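# Reseat two misplaced cartridges flat in the tray

## Task

In the tray that already holds some cartridges, two are badly placed: one is propped with an end resting on a pocket's rim, and the other rests across the tops of neighbouring cartridges. Put each of them lying flat inside a pocket of that same tray with its label facing upward, then release the gripper so neither arm is still holding anything.

## Robot and tools

Robot: two arms, left_arm and right_arm, each with six joints and a parallel gripper. Each has a fisheye wrist camera, cam_left_wrist and cam_right_wrist, both 616x616 pixels, with images returned in that order.

Scene frame: shared by both arms. The origin sits on the table surface midway between the arms, +x points forward over the table, +z points up, and left_arm is mounted on the +y side. The names left and right refer to the arms, not to image sides. Gripper poses are given as end_effector_position (metres) and end_effector_quat_wxyz. The fingers extend along the gripper's +z axis and close along its y axis. The reported point lies between the finger pads, roughly 1 cm short of the tips. It can be somewhat wrong, especially when the arm is stretched far.

Joint order, used in every row and every per-joint list: shoulder, elbow, wrist roll, wrist pitch, waist, wrist yaw. Wrist pitch has its sign flipped compared with the URDF, both in commands and in results. Stated ranges in URDF signs (rad): waist -2.618 to 3.054, shoulder 0 to 3.142, elbow 0 to 3.142, wrist pitch -1.571 to 1.571, wrist yaw -1.571 to 1.571, wrist roll -2.094 to 2.094. The true ends may differ by up to 0.036 rad.

A row is one flat list of 14 numbers, each between -1 and 1, covering both arms even if only one moves: left_arm's six joint values in the order above, then its opening, then the same seven for right_arm. Joint values are offsets, not poses, scaled so that 1.0 equals 1.202 rad for waist, 1.258 shoulder, 1.238 elbow, 2.073 wrist pitch, and 2.022 for wrist yaw and wrist roll. The opening is absolute: +1 fully open, -1 closed. You may append 12 more numbers from 0 to 1 (left_arm's six, then right_arm's six, in joint order) that scale each joint's position gain; they persist until replaced.

execute_actions(actions): a list of up to 15 actions, each a table of up to 15 rows, one row per control step of 1/30 s. If a table has fewer than 15 rows, its last row is repeated until step 15. The joint offsets in every row are counted from the angles at the start of that action, never from the previous row. For the first action in a call, that means the most recently reported angles. An action that would push a joint more than 0.036 rad beyond its range is rejected for both arms. If the first action fails this test, or any action is malformed, nothing in the call runs. An empty list just returns the current state and images.

move(target, speed, blocking): target is one 14-number row whose offsets are counted from the Joint positions in the latest result showing them. All joints travel in step so they finish together, meaning the gripper traces a curve. speed (rad/s, 0.01 to 2, default 0.5) caps the joint with the longest travel. Duration is held between 0.5 and 10 s. Moves ignore obstacles and the other arm. With blocking=false the result returns after 0.5 s while motion continues; use wait(0) to check, and call wait or stop before sending any new rows or moves.

wait(seconds): 0 to 10; the arms keep their last command. stop(): brakes a running move, needing some distance; fingers continue. zoom_image(camera, region): region is [x0, y0, x1, y1] in pixels, no bigger than 504x504. finished_scene(scene): pass the current scene's number to end it; this is final.

Results: the state line gives each gripper's pose. Joint positions and Joint velocities list each arm's joints (rad, rad/s) then the finger gap (m, m/s; 0.094 is fully open). grip_measured is the opening on the command scale. Joint targets shows the angles the joints are currently being driven toward. Calls that ran actions also list joint angles at sampled steps; HELD marks steps where an arm was restrained. A move adds a line with its ending (done, off_target, moving, held, fault), limits=held or limits=none, and each arm's joint furthest from target. Other flags: joint sent to its limit, joint command not followed, FAULT, MOTOR HOT (75 °C), OVER-TEMPERATURE FAULT.

Motion limits: each step a joint's target may lead its measured angle by at most 0.202 (waist), 0.258 (shoulder), 0.238 (elbow), 0.573 (wrist pitch), 0.522 (wrist yaw and roll) rad. Targets that would put the gripper over 70 mm from its current spot are scaled back. Big offsets therefore need several actions. Arms can droop under zero offsets; correct by commanding back toward the wanted angles.

Gripping: to hold a cartridge, command an opening around 0.03 below grip_measured; less grips more gently. Readings may be off by about 1 mm. Pads push up to roughly 50 to 62 N and spike on first contact.

Avoid: knocking anything off the table, letting the arms collide or push on each other, fast impacts, hard presses, and drops. Parts may be tugged briefly while held. Holding loads heats motors; at 90 °C an arm halts for 10 s, at 100 °C it goes limp and falls. Open both grippers before finishing.

Each tool is called after "Emit:" by a JSON object that holds its "op" and its "data", one argument or row to a line.

## Session

Emit:
{"op": "execute_actions", "data": {
  "actions": []
}}

Scene clock: 0.00 s.
left_arm: end_effector_position=(+0.2738, -0.0218, +0.2752) grip_measured=+1.000 end_effector_quat_wxyz=(+0.137, -0.051, +0.764, -0.628) | right_arm: end_effector_position=(+0.3684, -0.4450, +0.3845) grip_measured=+1.000 end_effector_quat_wxyz=(+0.605, +0.334, +0.722, +0.029)
Joint names: [shoulder, elbow, wrist roll, wrist pitch, waist, wrist yaw]
Joint positions: left_arm=[ 1.437  0.956 -1.326 -0.282 -0.906  0.503  0.094] | right_arm=[ 1.342  1.404  0.503  0.333 -0.514  0.075  0.094]
Joint velocities: left_arm=[ 0.007  0.007 -0.051  0.022  0.007  0.051  0.   ] | right_arm=[ 0.002  0.002 -0.051  0.051  0.002  0.007  0.   ]
Motor temperatures (°C, as the motors report them): left_arm=[24 24 23 25 24 26] | right_arm=[26 25 26 26 23 23]
Joint targets: left_arm=[1.424 0.970 -1.319 -0.292 -0.906 0.503] | right_arm=[1.330 1.418 0.497 0.322 -0.514 0.077]
Joint stiffness scale: left_arm=[1. 1. 1. 1. 1. 1.] | right_arm=[1. 1. 1. 1. 1. 1.]

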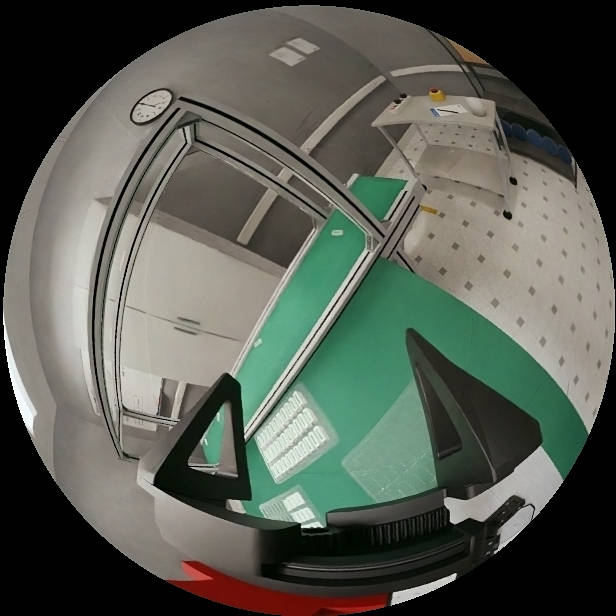

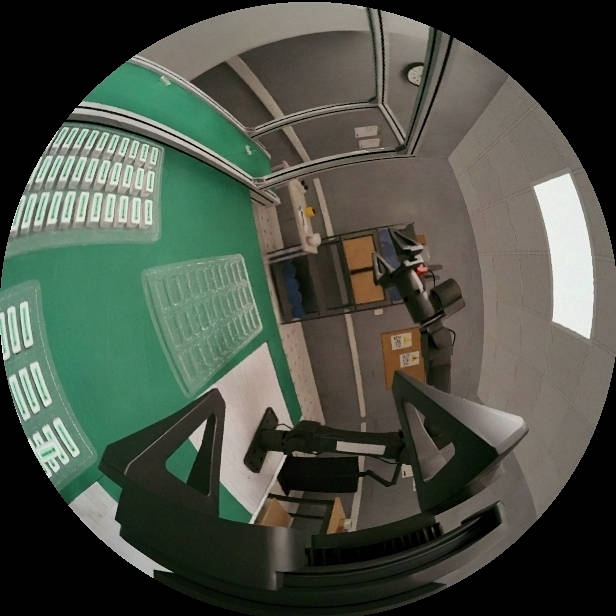

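Emit:
{"op": "move", "data": {
  "target": [0,0,0.656,0,0.75,-0.249,1,0.126,-0.407,-0.249,0.308,0.25,-0.037,1],
  "speed": 1.2
}}

Scene clock: 22.77 s.
left_arm: end_effector_position=(+0.4819, +0.4136, +0.2708) grip_measured=+1.000 end_effector_quat_wxyz=(+0.632, -0.048, +0.772, +0.034) | right_arm: end_effector_position=(+0.1926, -0.3039, +0.0464) grip_measured=+1.000 end_effector_quat_wxyz=(+0.007, +0.012, +1.000, -0.002)
Joint names: [shoulder, elbow, wrist roll, wrist pitch, waist, wrist yaw]
Joint positions: left_arm=[ 1.437  0.956 -0.008 -0.282 -0.004  0.006  0.094] | right_arm=[ 1.494  0.901  0.008  0.964 -0.223  0.005  0.094]
Joint velocities: left_arm=[-0.017 -0.002  0.007 -0.022  0.007  0.037  0.   ] | right_arm=[ 0.002  0.007  0.022  0.139 -0.002  0.081  0.   ]
Motor temperatures (°C, as the motors report them): left_arm=[26 26 23 30 24 26] | right_arm=[27 27 26 31 23 23]
Joint targets: left_arm=[1.437 0.956 0.001 -0.282 -0.004 -0.001] | right_arm=[1.500 0.900 -0.001 0.972 -0.213 0.000]
Joint stiffness scale: left_arm=[1. 1. 1. 1. 1. 1.] | right_arm=[1. 1. 1. 1. 1. 1.]
move: done; limits=none; left_arm: farthest joint: the wrist roll, 0.008 radians from its target (1.326 radians at the start); right_arm: farthest joint: the waist, 0.009 radians from its target (0.300 radians at the start)

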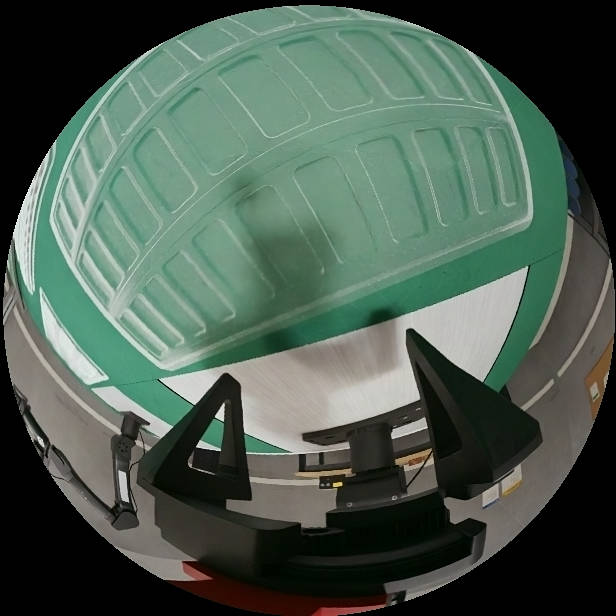

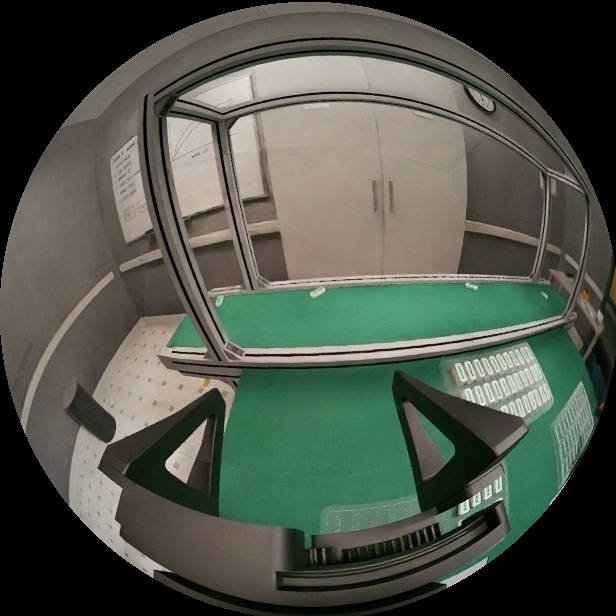

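Emit:
{"op": "move", "data": {
  "target": [0,0,0,0,0.3,0,1,0.434,0.872,0,0.263,0.706,0,1],
  "speed": 1.0
}}

Scene clock: 60.67 s.
left_arm: end_effector_position=(+0.4324, +0.5738, +0.2708) grip_measured=+1.000 end_effector_quat_wxyz=(+0.616, -0.184, +0.752, +0.145) | right_arm: end_effector_position=(+0.2090, -0.0142, +0.1459) grip_measured=+1.000 end_effector_quat_wxyz=(-0.006, -0.403, +0.915, -0.002)
Joint names: [shoulder, elbow, wrist roll, wrist pitch, waist, wrist yaw]
Joint positions: left_arm=[ 1.437  0.956 -0.007 -0.282  0.352  0.007  0.094] | right_arm=[ 2.034  1.951  0.007  1.501  0.632 -0.001  0.094]
Joint velocities: left_arm=[-0.017  0.017  0.007  0.066 -0.012  0.022  0.   ] | right_arm=[0.002 0.007 0.022 0.037 0.002 0.066 0.   ]
Motor temperatures (°C, as the motors report them): left_arm=[26 26 23 32 24 26] | right_arm=[27 27 26 28 23 23]
Joint targets: left_arm=[1.437 0.956 -0.008 -0.282 0.356 0.006] | right_arm=[2.039 1.981 0.007 1.509 0.626 0.005]
Joint stiffness scale: left_arm=[1. 1. 1. 1. 1. 1.] | right_arm=[1. 1. 1. 1. 1. 1.]
move: off_target (right_arm); limits=none; left_arm: farthest joint: the waist, 0.004 radians from its target (0.361 radians at the start); right_arm: farthest joint: the elbow, 0.029 radians from its target (1.079 radians at the start)

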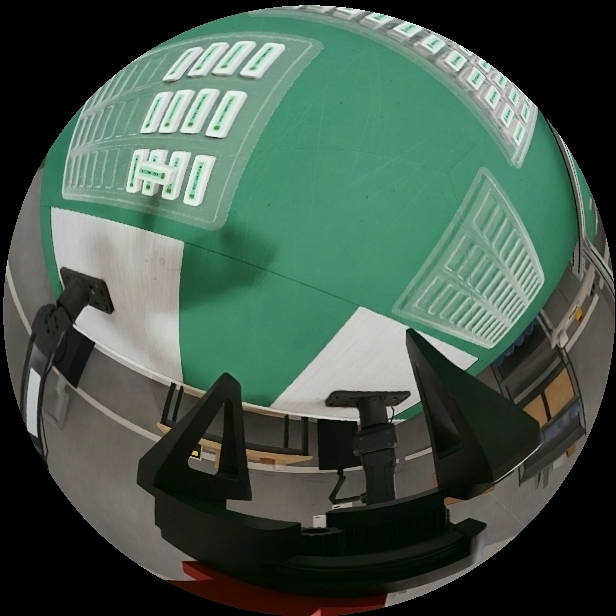

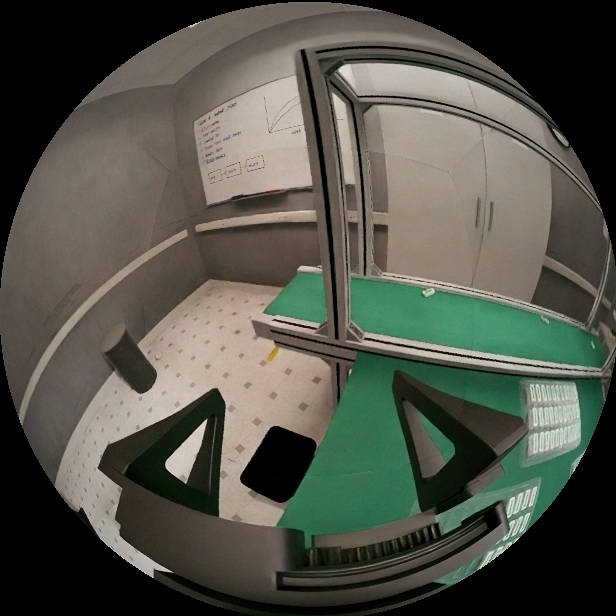

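Emit:
{"op": "move", "data": {
  "target": [0.1,0.347,0,0.81,-0.376,0,1,-0.3,-0.3,0,0,-0.94,0,1],
  "speed": 1.2
}}

Scene clock: 86.43 s.
left_arm: end_effector_position=(+0.2748, +0.3644, +0.1434) grip_measured=+1.000 end_effector_quat_wxyz=(-0.010, -0.020, +1.000, -0.003) | right_arm: end_effector_position=(+0.2340, -0.3822, +0.1671) grip_measured=+1.000 end_effector_quat_wxyz=(-0.016, +0.147, +0.989, +0.003)
Joint names: [shoulder, elbow, wrist roll, wrist pitch, waist, wrist yaw]
Joint positions: left_arm=[ 1.557  1.353 -0.007  1.388 -0.094  0.006  0.094] | right_arm=[ 1.689  1.586  0.007  1.5   -0.494 -0.001  0.094]
Joint velocities: left_arm=[ 0.002 -0.007 -0.007 -0.007 -0.012 -0.066  0.   ] | right_arm=[ 0.002 -0.002  0.037  0.081 -0.002  0.022  0.   ]
Motor temperatures (°C, as the motors report them): left_arm=[26 26 23 33 24 26] | right_arm=[29 28 26 27 23 23]
Joint targets: left_arm=[1.563 1.385 -0.007 1.398 -0.100 0.007] | right_arm=[1.657 1.580 0.007 1.501 -0.498 -0.000]
Joint stiffness scale: left_arm=[1. 1. 1. 1. 1. 1.] | right_arm=[1. 1. 1. 1. 1. 1.]
move: off_target (left_arm, right_arm); limits=none; left_arm: farthest joint: the elbow, 0.033 radians from its target (0.430 radians at the start); right_arm: farthest joint: the shoulder, 0.032 radians from its target (0.378 radians at the start)

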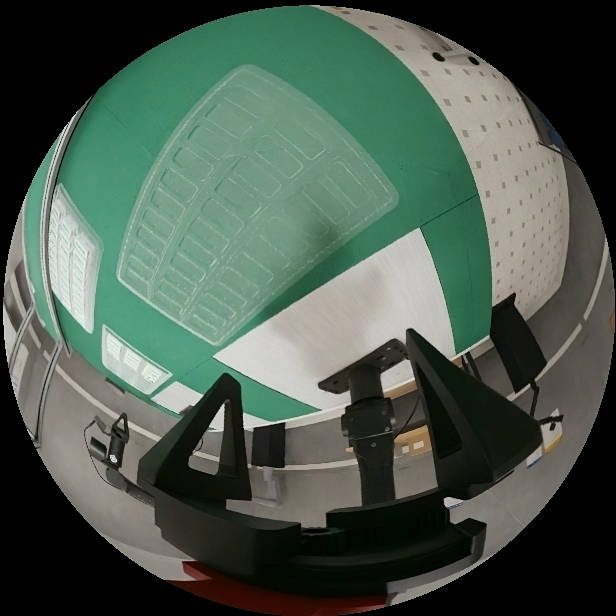

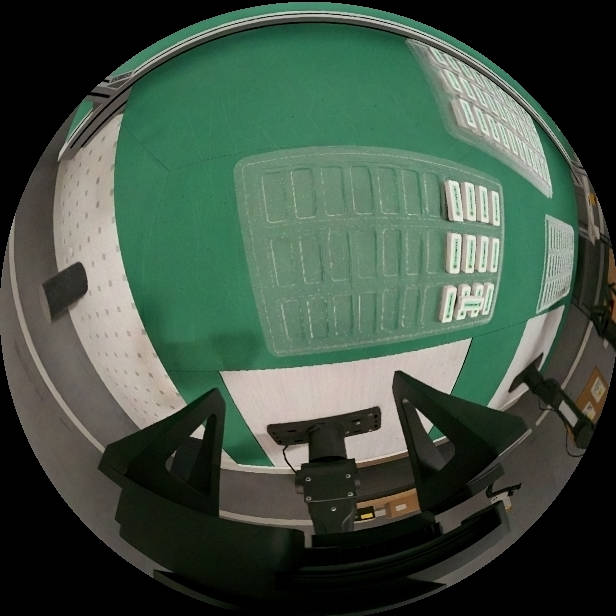

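Emit:
{"op": "move", "data": {
  "target": [0.153,0.05,0.47,-0.085,-0.546,0,1,0,0,0,0,0,0,1],
  "speed": 1.2
}}

Scene clock: 119.87 s.
left_arm: end_effector_position=(+0.2654, +0.1738, +0.0978) grip_measured=+1.000 end_effector_quat_wxyz=(-0.010, +0.703, +0.711, -0.003) | right_arm: end_effector_position=(+0.2340, -0.3822, +0.1671) grip_measured=+1.000 end_effector_quat_wxyz=(-0.016, +0.147, +0.989, +0.003)
Joint names: [shoulder, elbow, wrist roll, wrist pitch, waist, wrist yaw]
Joint positions: left_arm=[ 1.75   1.382  0.934  1.223 -0.752  0.003  0.094] | right_arm=[ 1.689  1.586  0.007  1.5   -0.494 -0.001  0.094]
Joint velocities: left_arm=[-0.017 -0.017 -0.007 -0.037 -0.002 -0.007  0.   ] | right_arm=[ 0.012 -0.007 -0.007 -0.007 -0.002  0.007  0.   ]
Motor temperatures (°C, as the motors report them): left_arm=[26 27 23 29 24 26] | right_arm=[30 28 26 27 23 23]
Joint targets: left_arm=[1.749 1.415 0.943 1.212 -0.750 0.006] | right_arm=[1.689 1.586 0.007 1.500 -0.494 -0.001]
Joint stiffness scale: left_arm=[1. 1. 1. 1. 1. 1.] | right_arm=[1. 1. 1. 1. 1. 1.]
move: off_target (left_arm); limits=none; left_arm: farthest joint: the elbow, 0.033 radians from its target (0.062 radians at the start); right_arm: farthest joint: the waist, 0.000 radians from its target (0.000 radians at the start)

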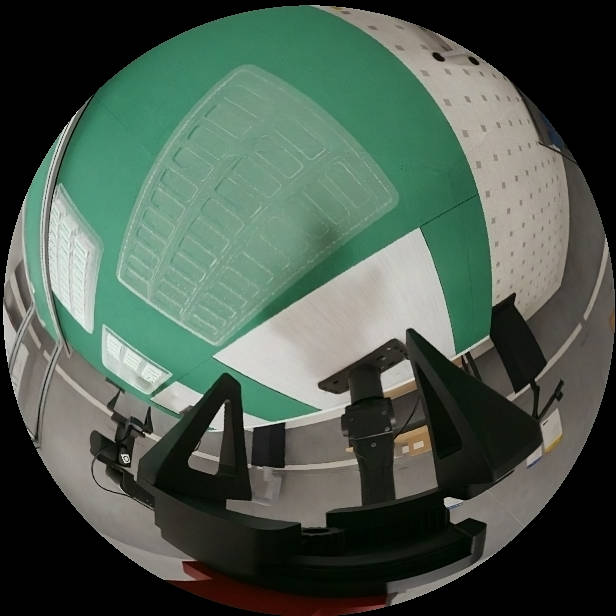

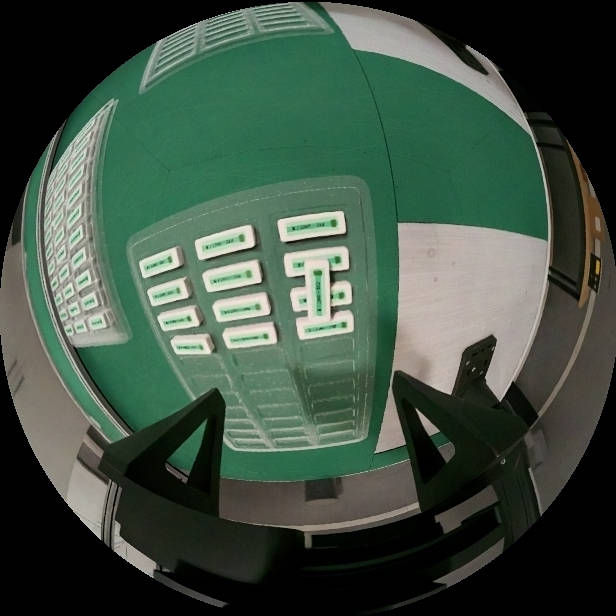

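Emit:
{"op": "zoom_image", "data": {
  "camera": "cam_right_wrist",
  "region": [120,170,400,450]
}}

Region (120, 170, 400, 450) of cam_right_wrist's 616x616 image, scaled by 1.800, with more detail than that image has.

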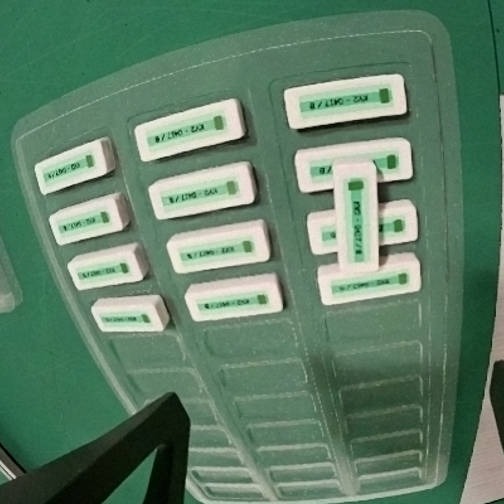

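Emit:
{"op": "move", "data": {
  "target": [0.042,-0.05,-0.034,-0.077,-0.065,0,0.2,0,0,0,0,0,0,1]
}}

Scene clock: 137.10 s.
left_arm: end_effector_position=(+0.2650, +0.1443, +0.0660) grip_measured=+0.203 end_effector_quat_wxyz=(+0.006, +0.708, +0.706, -0.000) | right_arm: end_effector_position=(+0.2340, -0.3822, +0.1671) grip_measured=+1.000 end_effector_quat_wxyz=(-0.016, +0.147, +0.989, +0.003)
Joint names: [shoulder, elbow, wrist roll, wrist pitch, waist, wrist yaw]
Joint positions: left_arm=[ 1.809  1.325  0.874  1.076 -0.826  0.001  0.057] | right_arm=[ 1.689  1.586  0.007  1.5   -0.494 -0.001  0.094]
Joint velocities: left_arm=[ 0.002 -0.007 -0.037  0.051 -0.007 -0.007 -0.   ] | right_arm=[ 0.007  0.007 -0.022  0.007  0.007  0.066  0.   ]
Motor temperatures (°C, as the motors report them): left_arm=[27 27 23 29 24 26] | right_arm=[29 28 26 27 23 23]
Joint targets: left_arm=[1.803 1.320 0.865 1.063 -0.830 0.003] | right_arm=[1.689 1.586 0.007 1.500 -0.494 -0.001]
Joint stiffness scale: left_arm=[1. 1. 1. 1. 1. 1.] | right_arm=[1. 1. 1. 1. 1. 1.]
move: done; limits=none; left_arm: farthest joint: the wrist pitch, 0.012 radians from its target (0.159 radians at the start); right_arm: farthest joint: the waist, 0.000 radians from its target (0.000 radians at the start)

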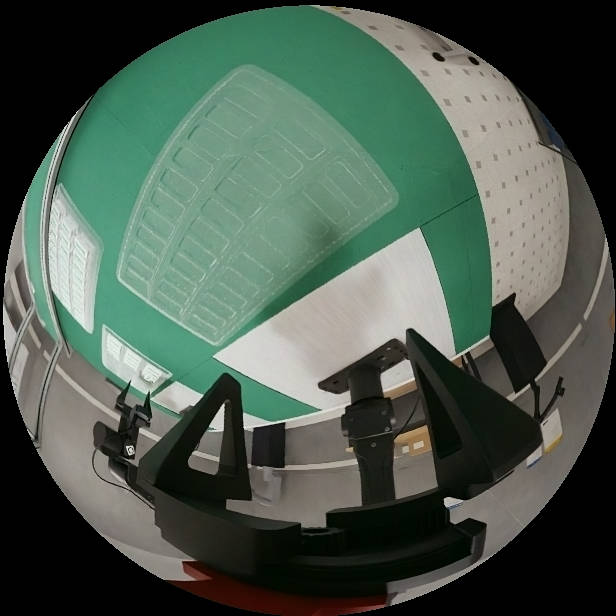

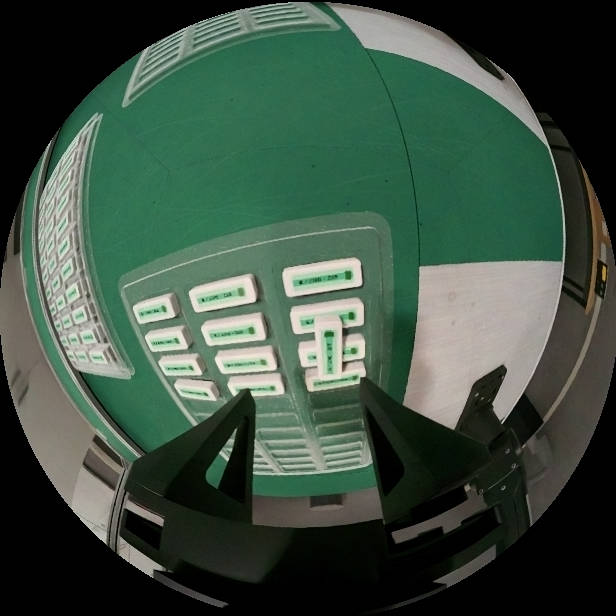

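Emit:
{"op": "move", "data": {
  "target": [-0.019,-0.09,-0.017,-0.049,-0.025,0,0.0,0,0,0,0,0,0,1],
  "speed": 0.3
}}

Scene clock: 148.00 s.
left_arm: end_effector_position=(+0.2514, +0.1461, +0.0408) grip_measured=+0.003 end_effector_quat_wxyz=(-0.002, +0.707, +0.707, -0.001) | right_arm: end_effector_position=(+0.2340, -0.3822, +0.1671) grip_measured=+1.000 end_effector_quat_wxyz=(-0.016, +0.147, +0.989, +0.003)
Joint names: [shoulder, elbow, wrist roll, wrist pitch, waist, wrist yaw]
Joint positions: left_arm=[ 1.809  1.221  0.848  0.986 -0.849  0.001  0.047] | right_arm=[ 1.689  1.586  0.007  1.5   -0.494 -0.001  0.094]
Joint velocities: left_arm=[-0.022 -0.027 -0.007  0.022  0.012  0.051  0.   ] | right_arm=[-0.002 -0.002  0.022  0.037 -0.007 -0.022  0.   ]
Motor temperatures (°C, as the motors report them): left_arm=[27 27 23 29 24 26] | right_arm=[29 28 26 27 23 23]
Joint targets: left_arm=[1.785 1.214 0.840 0.974 -0.855 0.002] | right_arm=[1.689 1.586 0.007 1.500 -0.494 -0.001]
Joint stiffness scale: left_arm=[1. 1. 1. 1. 1. 1.] | right_arm=[1. 1. 1. 1. 1. 1.]
move: off_target (left_arm); limits=none; left_arm: farthest joint: the shoulder, 0.024 radians from its target (0.024 radians at the start); right_arm: farthest joint: the waist, 0.000 radians from its target (0.000 radians at the start)

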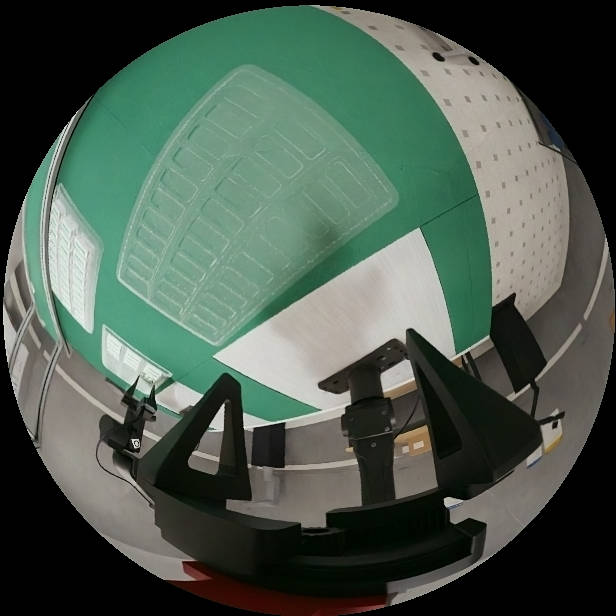

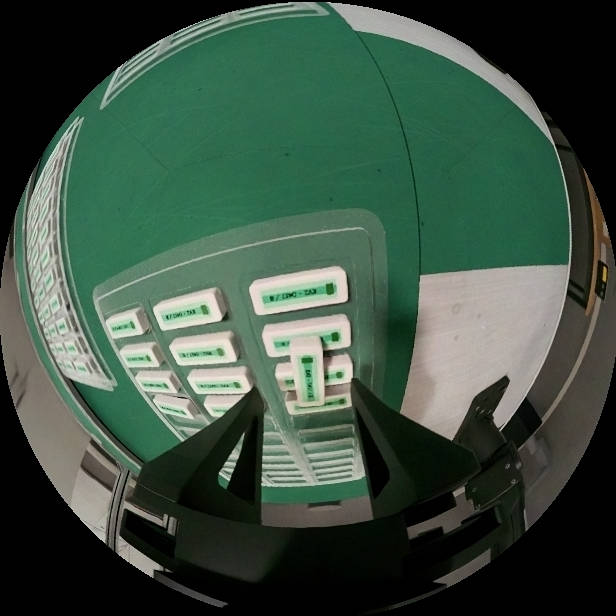

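Emit:
{"op": "move", "data": {
  "target": [0.022,0.005,-0.016,-0.015,-0.025,0,0.0,0,0,0,0,0,0,1],
  "speed": 0.2
}}

Scene clock: 156.07 s.
left_arm: end_effector_position=(+0.2481, +0.1389, +0.0325) grip_measured=+0.003 end_effector_quat_wxyz=(-0.006, +0.707, +0.707, -0.001) | right_arm: end_effector_position=(+0.2340, -0.3822, +0.1671) grip_measured=+1.000 end_effector_quat_wxyz=(-0.016, +0.147, +0.989, +0.003)
Joint names: [shoulder, elbow, wrist roll, wrist pitch, waist, wrist yaw]
Joint positions: left_arm=[ 1.836  1.221  0.825  0.968 -0.872  0.001  0.047] | right_arm=[ 1.689  1.586  0.007  1.5   -0.494 -0.001  0.094]
Joint velocities: left_arm=[ 0.022 -0.012  0.007 -0.051  0.007 -0.154 -0.   ] | right_arm=[-0.007 -0.022 -0.037  0.066  0.007 -0.081  0.   ]
Motor temperatures (°C, as the motors report them): left_arm=[28 26 23 28 24 26] | right_arm=[29 28 26 27 23 23]
Joint targets: left_arm=[1.837 1.227 0.816 0.955 -0.879 0.001] | right_arm=[1.689 1.586 0.007 1.500 -0.494 -0.001]
Joint stiffness scale: left_arm=[1. 1. 1. 1. 1. 1.] | right_arm=[1. 1. 1. 1. 1. 1.]
move: done; limits=none; left_arm: farthest joint: the wrist pitch, 0.013 radians from its target (0.031 radians at the start); right_arm: farthest joint: the waist, 0.000 radians from its target (0.000 radians at the start)

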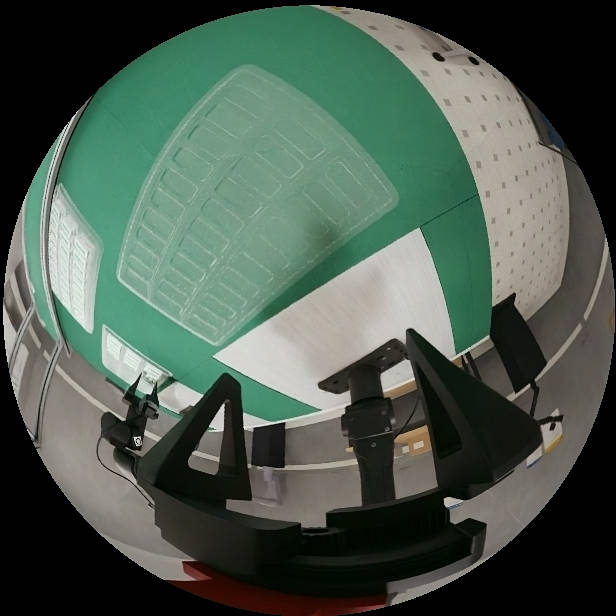

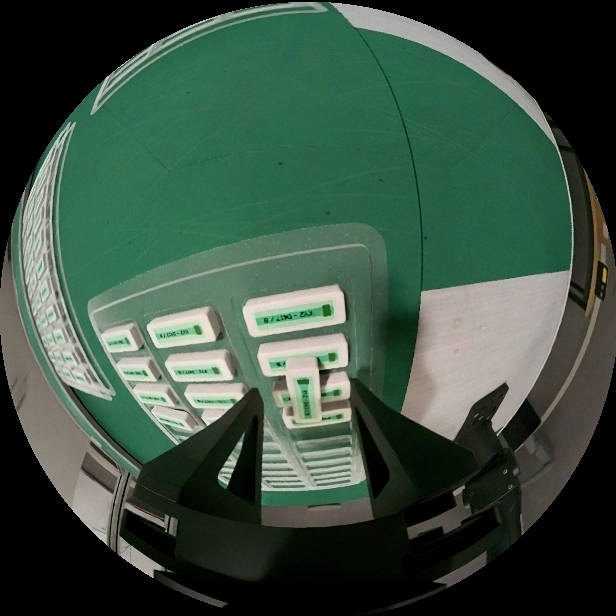

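Emit:
{"op": "execute_actions", "data": {
  "actions": [
    [[0,0,0,0,0,0,-0.4,0,0,0,0,0,0,1]],
    [[0,0,0,0,0,0,-0.7,0,0,0,0,0,0,1]],
    [[0,0,0,0,0,0,-0.7,0,0,0,0,0,0,1]]
  ]
}}

Scene clock: 160.87 s.
left_arm: end_effector_position=(+0.2482, +0.1389, +0.0325) grip_measured=-0.697 end_effector_quat_wxyz=(-0.006, +0.707, +0.707, -0.001) | right_arm: end_effector_position=(+0.2340, -0.3822, +0.1671) grip_measured=+1.000 end_effector_quat_wxyz=(-0.016, +0.147, +0.989, +0.003)
Joint names: [shoulder, elbow, wrist roll, wrist pitch, waist, wrist yaw]
Joint positions: left_arm=[ 1.836  1.221  0.824  0.967 -0.872  0.001  0.014] | right_arm=[ 1.689  1.586  0.007  1.5   -0.494 -0.001  0.094]
Joint velocities: left_arm=[-0.007  0.012 -0.007  0.007  0.007  0.051  0.   ] | right_arm=[ 0.007 -0.012 -0.007 -0.022 -0.007  0.037  0.   ]
Motor temperatures (°C, as the motors report them): left_arm=[28 26 23 28 24 26] | right_arm=[29 28 26 27 23 23]
Joint targets: left_arm=[1.836 1.221 0.824 0.967 -0.872 0.001] | right_arm=[1.689 1.586 0.007 1.500 -0.494 -0.001]
Joint stiffness scale: left_arm=[1. 1. 1. 1. 1. 1.] | right_arm=[1. 1. 1. 1. 1. 1.]
Step readings (joint positions; steps 1 to 15: 1st action; 16 to 30: 2nd action; 31 to 45: 3rd action):
0: left_arm=[1.836 1.221 0.824 0.967 -0.872 0.001] | right_arm=[1.689 1.586 0.007 1.500 -0.494 -0.001]
1: left_arm=[1.836 1.221 0.824 0.967 -0.872 0.001] | right_arm=[1.689 1.586 0.007 1.500 -0.494 -0.001]
2: left_arm=[1.836 1.221 0.824 0.967 -0.872 0.001] | right_arm=[1.689 1.586 0.007 1.500 -0.494 -0.001]
4: left_arm=[1.836 1.221 0.824 0.967 -0.872 0.001] | right_arm=[1.689 1.586 0.007 1.500 -0.494 -0.001]
8: left_arm=[1.836 1.221 0.824 0.967 -0.872 0.001] | right_arm=[1.689 1.586 0.007 1.500 -0.494 -0.001]
15: left_arm=[1.836 1.221 0.824 0.967 -0.872 0.001] | right_arm=[1.689 1.586 0.007 1.500 -0.494 -0.001]
16: left_arm=[1.836 1.221 0.824 0.967 -0.872 0.001] | right_arm=[1.689 1.586 0.007 1.500 -0.494 -0.001]
17: left_arm=[1.836 1.221 0.824 0.967 -0.872 0.001] | right_arm=[1.689 1.586 0.007 1.500 -0.494 -0.001]
19: left_arm=[1.836 1.221 0.824 0.967 -0.872 0.001] | right_arm=[1.689 1.586 0.007 1.500 -0.494 -0.001]
23: left_arm=[1.836 1.221 0.824 0.967 -0.872 0.001] | right_arm=[1.689 1.586 0.007 1.500 -0.494 -0.001]
30: left_arm=[1.836 1.221 0.824 0.967 -0.872 0.001] | right_arm=[1.689 1.586 0.007 1.500 -0.494 -0.001]
31: left_arm=[1.836 1.221 0.824 0.967 -0.872 0.001] | right_arm=[1.689 1.586 0.007 1.500 -0.494 -0.001]
32: left_arm=[1.836 1.221 0.824 0.967 -0.872 0.001] | right_arm=[1.689 1.586 0.007 1.500 -0.494 -0.001]
34: left_arm=[1.836 1.221 0.824 0.967 -0.872 0.001] | right_arm=[1.689 1.586 0.007 1.500 -0.494 -0.001]
38: left_arm=[1.836 1.221 0.824 0.967 -0.872 0.001] | right_arm=[1.689 1.586 0.007 1.500 -0.494 -0.001]
45: Joint positions above

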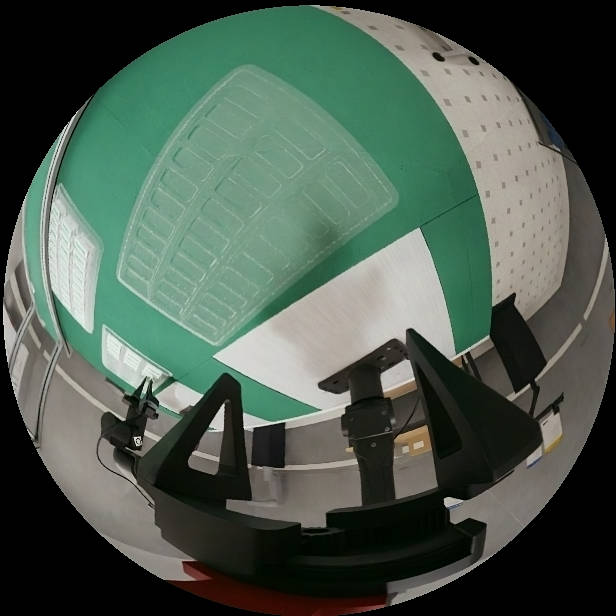

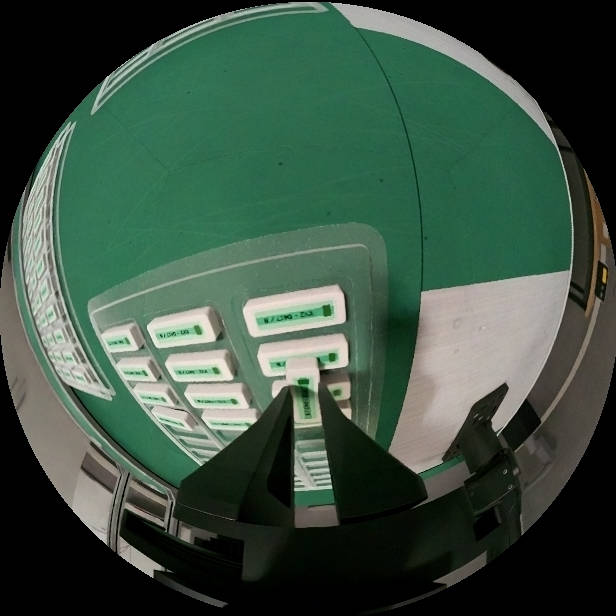

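Emit:
{"op": "move", "data": {
  "target": [0.013,-0.022,0,-0.02,0,0,-0.3,0,0,0,0,0,0,1],
  "speed": 0.1
}}

Emit:
{"op": "execute_actions", "data": {
  "actions": [
    [[0,0,0,0,0,0,-0.7,0,0,0,0,0,0,1]],
    [[0,0,0,0,0,0,-0.7,0,0,0,0,0,0,1]]
  ]
}}

Scene clock: 168.13 s.
left_arm: end_effector_position=(+0.2475, +0.1395, +0.0228) grip_measured=-0.303 end_effector_quat_wxyz=(-0.010, +0.707, +0.707, -0.001) | right_arm: end_effector_position=(+0.2340, -0.3822, +0.1671) grip_measured=+1.000 end_effector_quat_wxyz=(-0.016, +0.147, +0.989, +0.003)
Joint names: [shoulder, elbow, wrist roll, wrist pitch, waist, wrist yaw]
Joint positions: left_arm=[ 1.853  1.201  0.824  0.938 -0.872  0.001  0.033] | right_arm=[ 1.689  1.586  0.007  1.5   -0.494 -0.001  0.094]
Joint velocities: left_arm=[ 0.017 -0.002  0.081  0.066  0.002  0.037  0.   ] | right_arm=[ 0.022 -0.002  0.007  0.007 -0.007 -0.022  0.   ]
Motor temperatures (°C, as the motors report them): left_arm=[28 26 23 28 24 26] | right_arm=[29 28 26 27 23 23]
Joint targets: left_arm=[1.853 1.194 0.824 0.926 -0.872 0.001] | right_arm=[1.689 1.586 0.007 1.500 -0.494 -0.001]
Joint stiffness scale: left_arm=[1. 1. 1. 1. 1. 1.] | right_arm=[1. 1. 1. 1. 1. 1.]
move: done; limits=none; left_arm: farthest joint: the wrist pitch, 0.012 radians from its target (0.042 radians at the start); right_arm: farthest joint: the waist, 0.000 radians from its target (0.000 radians at the start)

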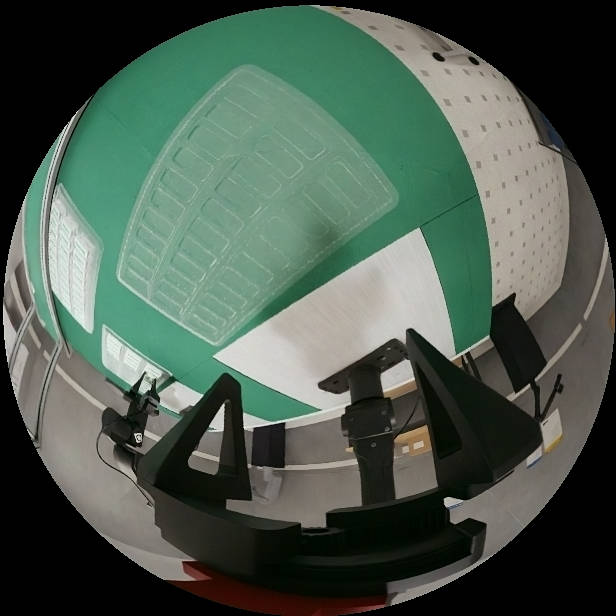

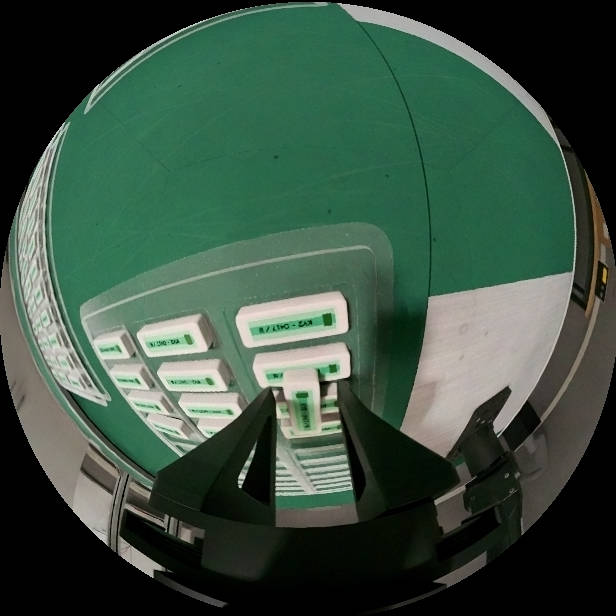

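Scene clock: 169.13 s.
left_arm: end_effector_position=(+0.2475, +0.1395, +0.0228) grip_measured=-0.683 end_effector_quat_wxyz=(-0.010, +0.707, +0.707, -0.001) | right_arm: end_effector_position=(+0.2340, -0.3822, +0.1671) grip_measured=+1.000 end_effector_quat_wxyz=(-0.016, +0.147, +0.989, +0.003)
Joint names: [shoulder, elbow, wrist roll, wrist pitch, waist, wrist yaw]
Joint positions: left_arm=[ 1.853  1.201  0.824  0.938 -0.872  0.001  0.015] | right_arm=[ 1.689  1.586  0.007  1.5   -0.494 -0.001  0.094]
Joint velocities: left_arm=[ 0.017  0.007  0.007 -0.081 -0.007 -0.007 -0.   ] | right_arm=[-0.012 -0.002  0.037 -0.066 -0.007 -0.051  0.   ]
Motor temperatures (°C, as the motors report them): left_arm=[28 26 23 28 24 26] | right_arm=[29 28 26 27 23 23]
Joint targets: left_arm=[1.853 1.201 0.824 0.938 -0.872 0.001] | right_arm=[1.689 1.586 0.007 1.500 -0.494 -0.001]
Joint stiffness scale: left_arm=[1. 1. 1. 1. 1. 1.] | right_arm=[1. 1. 1. 1. 1. 1.]
Step readings (joint positions; steps 1 to 15: 1st action; 16 to 30: 2nd action):
0: left_arm=[1.853 1.201 0.824 0.938 -0.872 0.001] | right_arm=[1.689 1.586 0.007 1.500 -0.494 -0.001]
1: left_arm=[1.853 1.201 0.824 0.938 -0.872 0.001] | right_arm=[1.689 1.586 0.007 1.500 -0.494 -0.001]
2: left_arm=[1.853 1.201 0.824 0.938 -0.872 0.001] | right_arm=[1.689 1.586 0.007 1.500 -0.494 -0.001]
4: left_arm=[1.853 1.201 0.824 0.938 -0.872 0.001] | right_arm=[1.689 1.586 0.007 1.500 -0.494 -0.001]
8: left_arm=[1.853 1.201 0.824 0.938 -0.872 0.001] | right_arm=[1.689 1.586 0.007 1.500 -0.494 -0.001]
15: left_arm=[1.853 1.201 0.824 0.938 -0.872 0.001] | right_arm=[1.689 1.586 0.007 1.500 -0.494 -0.001]
16: left_arm=[1.853 1.201 0.824 0.938 -0.872 0.001] | right_arm=[1.689 1.586 0.007 1.500 -0.494 -0.001]
17: left_arm=[1.853 1.201 0.824 0.938 -0.872 0.001] | right_arm=[1.689 1.586 0.007 1.500 -0.494 -0.001]
19: left_arm=[1.853 1.201 0.824 0.938 -0.872 0.001] | right_arm=[1.689 1.586 0.007 1.500 -0.494 -0.001]
23: left_arm=[1.853 1.201 0.824 0.938 -0.872 0.001] | right_arm=[1.689 1.586 0.007 1.500 -0.494 -0.001]
30: Joint positions above

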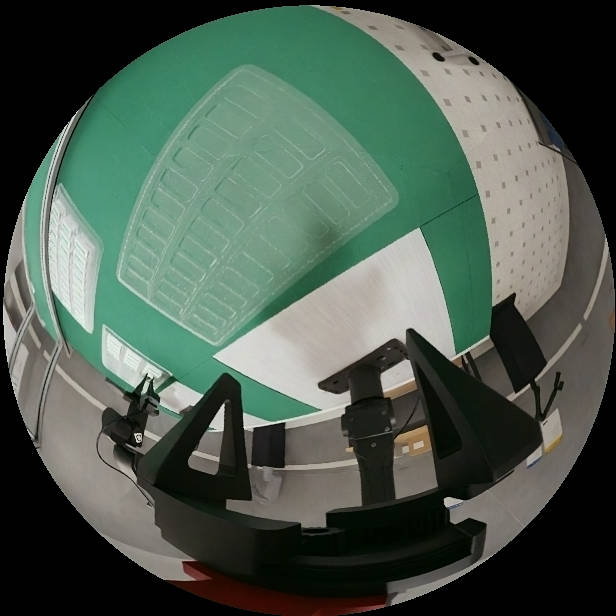

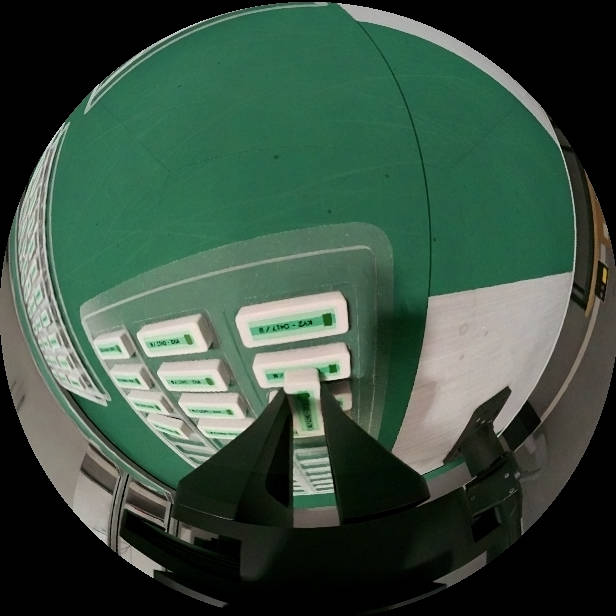

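Emit:
{"op": "execute_actions", "data": {
  "actions": [
    [[0,0,0,0,0,0,-0.78,0,0,0,0,0,0,1]],
    [[0,0,0,0,0,0,-0.78,0,0,0,0,0,0,1]]
  ]
}}

Emit:
{"op": "zoom_image", "data": {
  "camera": "cam_right_wrist",
  "region": [220,300,420,500]
}}

Scene clock: 175.20 s.
left_arm: end_effector_position=(+0.2475, +0.1395, +0.0228) grip_measured=-0.684 end_effector_quat_wxyz=(-0.010, +0.707, +0.707, -0.001) | right_arm: end_effector_position=(+0.2340, -0.3822, +0.1671) grip_measured=+1.000 end_effector_quat_wxyz=(-0.016, +0.147, +0.989, +0.003)
Joint names: [shoulder, elbow, wrist roll, wrist pitch, waist, wrist yaw]
Joint positions: left_arm=[ 1.853  1.201  0.824  0.938 -0.872  0.001  0.015] | right_arm=[ 1.689  1.586  0.007  1.5   -0.494 -0.001  0.094]
Joint velocities: left_arm=[ 0.002  0.012  0.007  0.037 -0.017 -0.022  0.001] | right_arm=[-0.017 -0.002 -0.022  0.066 -0.012 -0.007  0.   ]
Motor temperatures (°C, as the motors report them): left_arm=[28 26 23 28 24 26] | right_arm=[29 28 26 27 23 23]
Joint targets: left_arm=[1.853 1.201 0.824 0.938 -0.872 0.001] | right_arm=[1.689 1.586 0.007 1.500 -0.494 -0.001]
Joint stiffness scale: left_arm=[1. 1. 1. 1. 1. 1.] | right_arm=[1. 1. 1. 1. 1. 1.]
Step readings (joint positions; steps 1 to 15: 1st action; 16 to 30: 2nd action):
0: left_arm=[1.853 1.201 0.824 0.938 -0.872 0.001] | right_arm=[1.689 1.586 0.007 1.500 -0.494 -0.001]
1: left_arm=[1.853 1.201 0.824 0.938 -0.872 0.001] | right_arm=[1.689 1.586 0.007 1.500 -0.494 -0.001]
2: left_arm=[1.853 1.201 0.824 0.938 -0.872 0.001] | right_arm=[1.689 1.586 0.007 1.500 -0.494 -0.001]
4: left_arm=[1.853 1.201 0.824 0.938 -0.872 0.001] | right_arm=[1.689 1.586 0.007 1.500 -0.494 -0.001]
8: left_arm=[1.853 1.201 0.824 0.938 -0.872 0.001] | right_arm=[1.689 1.586 0.007 1.500 -0.494 -0.001]
15: left_arm=[1.853 1.201 0.824 0.938 -0.872 0.001] | right_arm=[1.689 1.586 0.007 1.500 -0.494 -0.001]
16: left_arm=[1.853 1.201 0.824 0.938 -0.872 0.001] | right_arm=[1.689 1.586 0.007 1.500 -0.494 -0.001]
17: left_arm=[1.853 1.201 0.824 0.938 -0.872 0.001] | right_arm=[1.689 1.586 0.007 1.500 -0.494 -0.001]
19: left_arm=[1.853 1.201 0.824 0.938 -0.872 0.001] | right_arm=[1.689 1.586 0.007 1.500 -0.494 -0.001]
23: left_arm=[1.853 1.201 0.824 0.938 -0.872 0.001] | right_arm=[1.689 1.586 0.007 1.500 -0.494 -0.001]
30: Joint positions above

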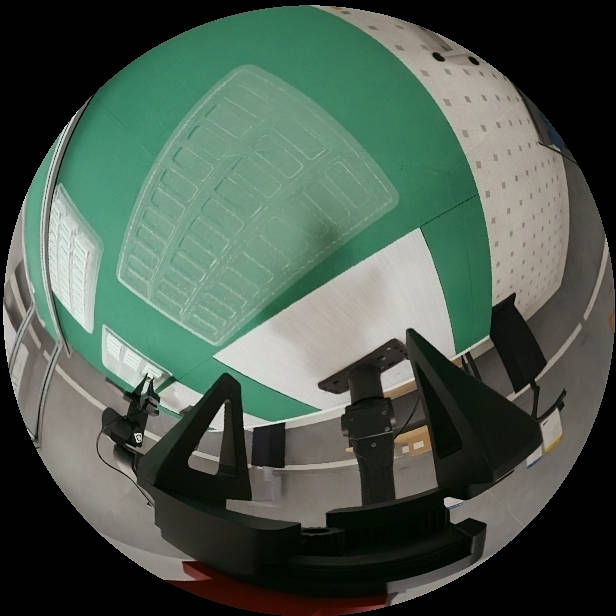

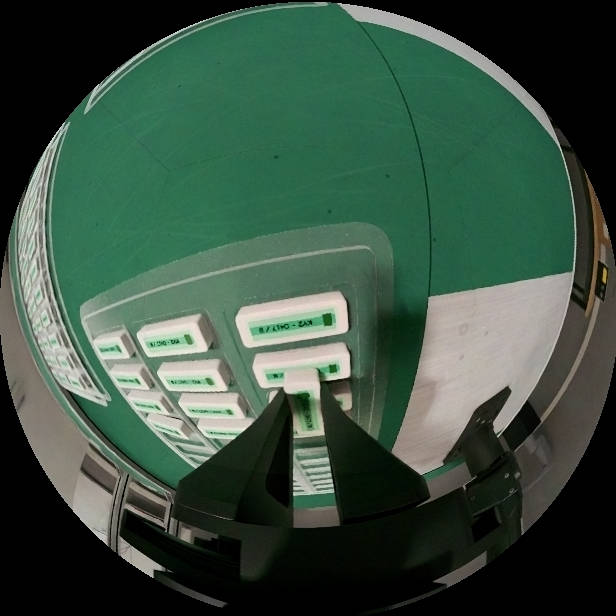

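Region (220, 300, 420, 500) of cam_right_wrist's 616x616 image, scaled by 2.520, with more detail than that image has.

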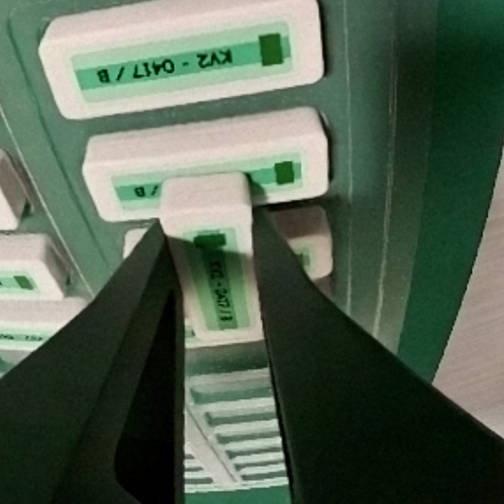

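Emit:
{"op": "move", "data": {
  "target": [-0.05,0.01,0,0.035,0,0,-0.73,0,0,0,0,0,0,1],
  "speed": 0.3
}}

Emit:
{"op": "move", "data": {
  "target": [-0.128,-0.078,-0.675,0.02,0.169,0,-0.73,0,0,0,0,0,0,1],
  "speed": 1.0
}}

Scene clock: 197.40 s.
left_arm: end_effector_position=(+0.2391, +0.1472, +0.0347) grip_measured=-0.684 end_effector_quat_wxyz=(-0.020, +0.707, +0.707, -0.001) | right_arm: end_effector_position=(+0.2340, -0.3822, +0.1671) grip_measured=+1.000 end_effector_quat_wxyz=(-0.016, +0.147, +0.989, +0.003)
Joint names: [shoulder, elbow, wrist roll, wrist pitch, waist, wrist yaw]
Joint positions: left_arm=[ 1.815  1.201  0.824  0.998 -0.872  0.001  0.015] | right_arm=[ 1.689  1.586  0.007  1.5   -0.494 -0.001  0.094]
Joint velocities: left_arm=[-0.022 -0.007  0.007  0.007 -0.002  0.066  0.   ] | right_arm=[-0.022 -0.007  0.022  0.022  0.007 -0.037  0.   ]
Motor temperatures (°C, as the motors report them): left_arm=[28 26 23 28 24 26] | right_arm=[29 28 26 27 23 23]
Joint targets: left_arm=[1.790 1.214 0.824 1.011 -0.872 0.001] | right_arm=[1.689 1.586 0.007 1.500 -0.494 -0.001]
Joint stiffness scale: left_arm=[1. 1. 1. 1. 1. 1.] | right_arm=[1. 1. 1. 1. 1. 1.]
move: off_target (left_arm); limits=none; left_arm: farthest joint: the shoulder, 0.024 radians from its target (0.063 radians at the start); right_arm: farthest joint: the waist, 0.000 radians from its target (0.000 radians at the start)

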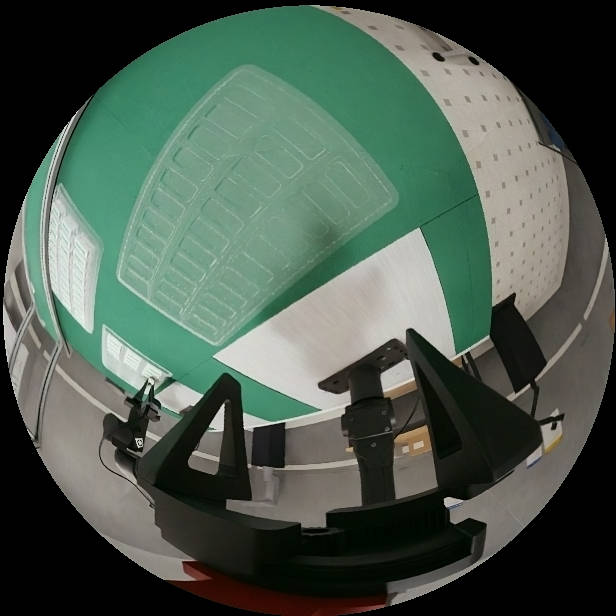

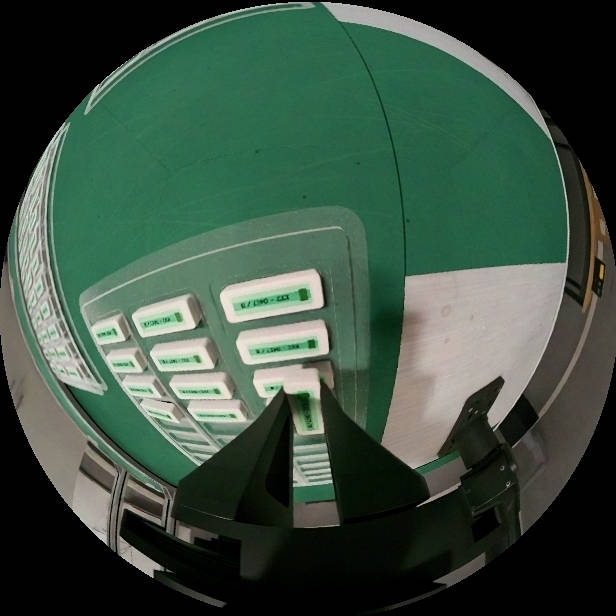

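Scene clock: 199.70 s.
left_arm: end_effector_position=(+0.2523, +0.2098, +0.0517) grip_measured=-0.684 end_effector_quat_wxyz=(-0.011, +0.010, +1.000, +0.006) | right_arm: end_effector_position=(+0.2340, -0.3822, +0.1671) grip_measured=+1.000 end_effector_quat_wxyz=(-0.016, +0.147, +0.989, +0.003)
Joint names: [shoulder, elbow, wrist roll, wrist pitch, waist, wrist yaw]
Joint positions: left_arm=[ 1.681  1.114 -0.531  1.03  -0.676  0.001  0.015] | right_arm=[ 1.689  1.586  0.007  1.5   -0.494 -0.001  0.094]
Joint velocities: left_arm=[-0.037 -0.012 -0.007  0.022  0.002  0.007  0.001] | right_arm=[ 0.002 -0.017 -0.066 -0.022  0.017 -0.037  0.   ]
Motor temperatures (°C, as the motors report them): left_arm=[28 26 23 28 24 26] | right_arm=[29 28 26 27 23 23]
Joint targets: left_arm=[1.654 1.105 -0.540 1.039 -0.669 0.001] | right_arm=[1.689 1.586 0.007 1.500 -0.494 -0.001]
Joint stiffness scale: left_arm=[1. 1. 1. 1. 1. 1.] | right_arm=[1. 1. 1. 1. 1. 1.]
move: off_target (left_arm); limits=none; left_arm: farthest joint: the shoulder, 0.027 radians from its target (0.161 radians at the start); right_arm: farthest joint: the waist, 0.000 radians from its target (0.000 radians at the start)

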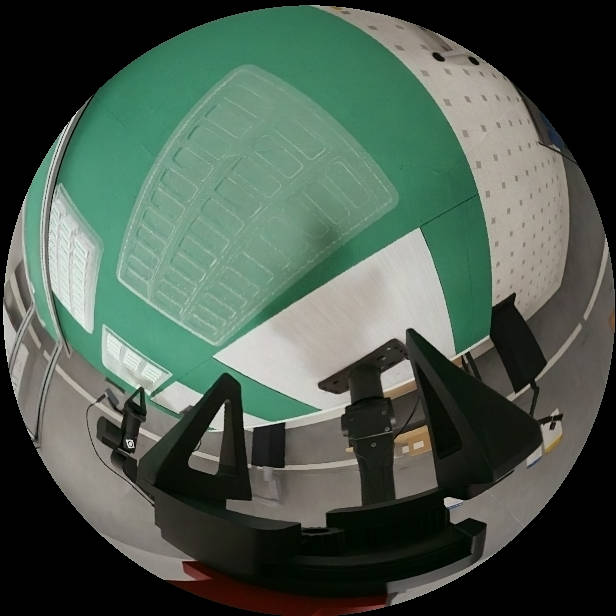

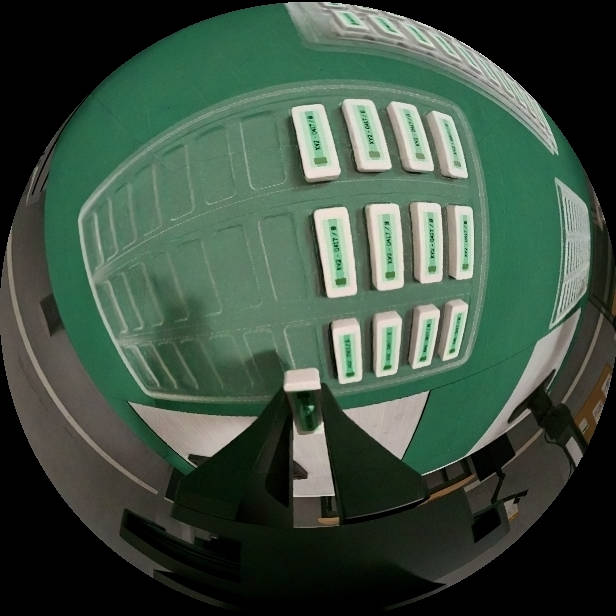

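Emit:
{"op": "zoom_image", "data": {
  "camera": "cam_right_wrist",
  "region": [200,80,500,460]
}}

Region (200, 80, 500, 460) of cam_right_wrist's 616x616 image, scaled by 1.326, with more detail than that image has; it fills the left 398 columns of this view, and the rest is white.

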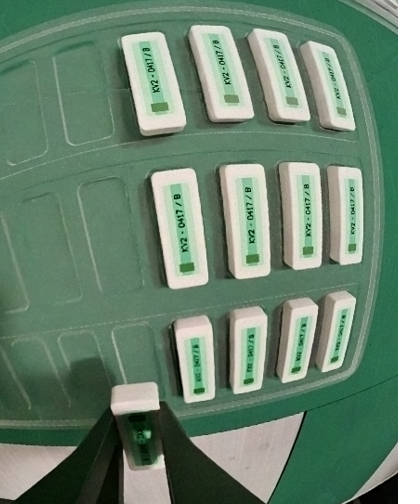

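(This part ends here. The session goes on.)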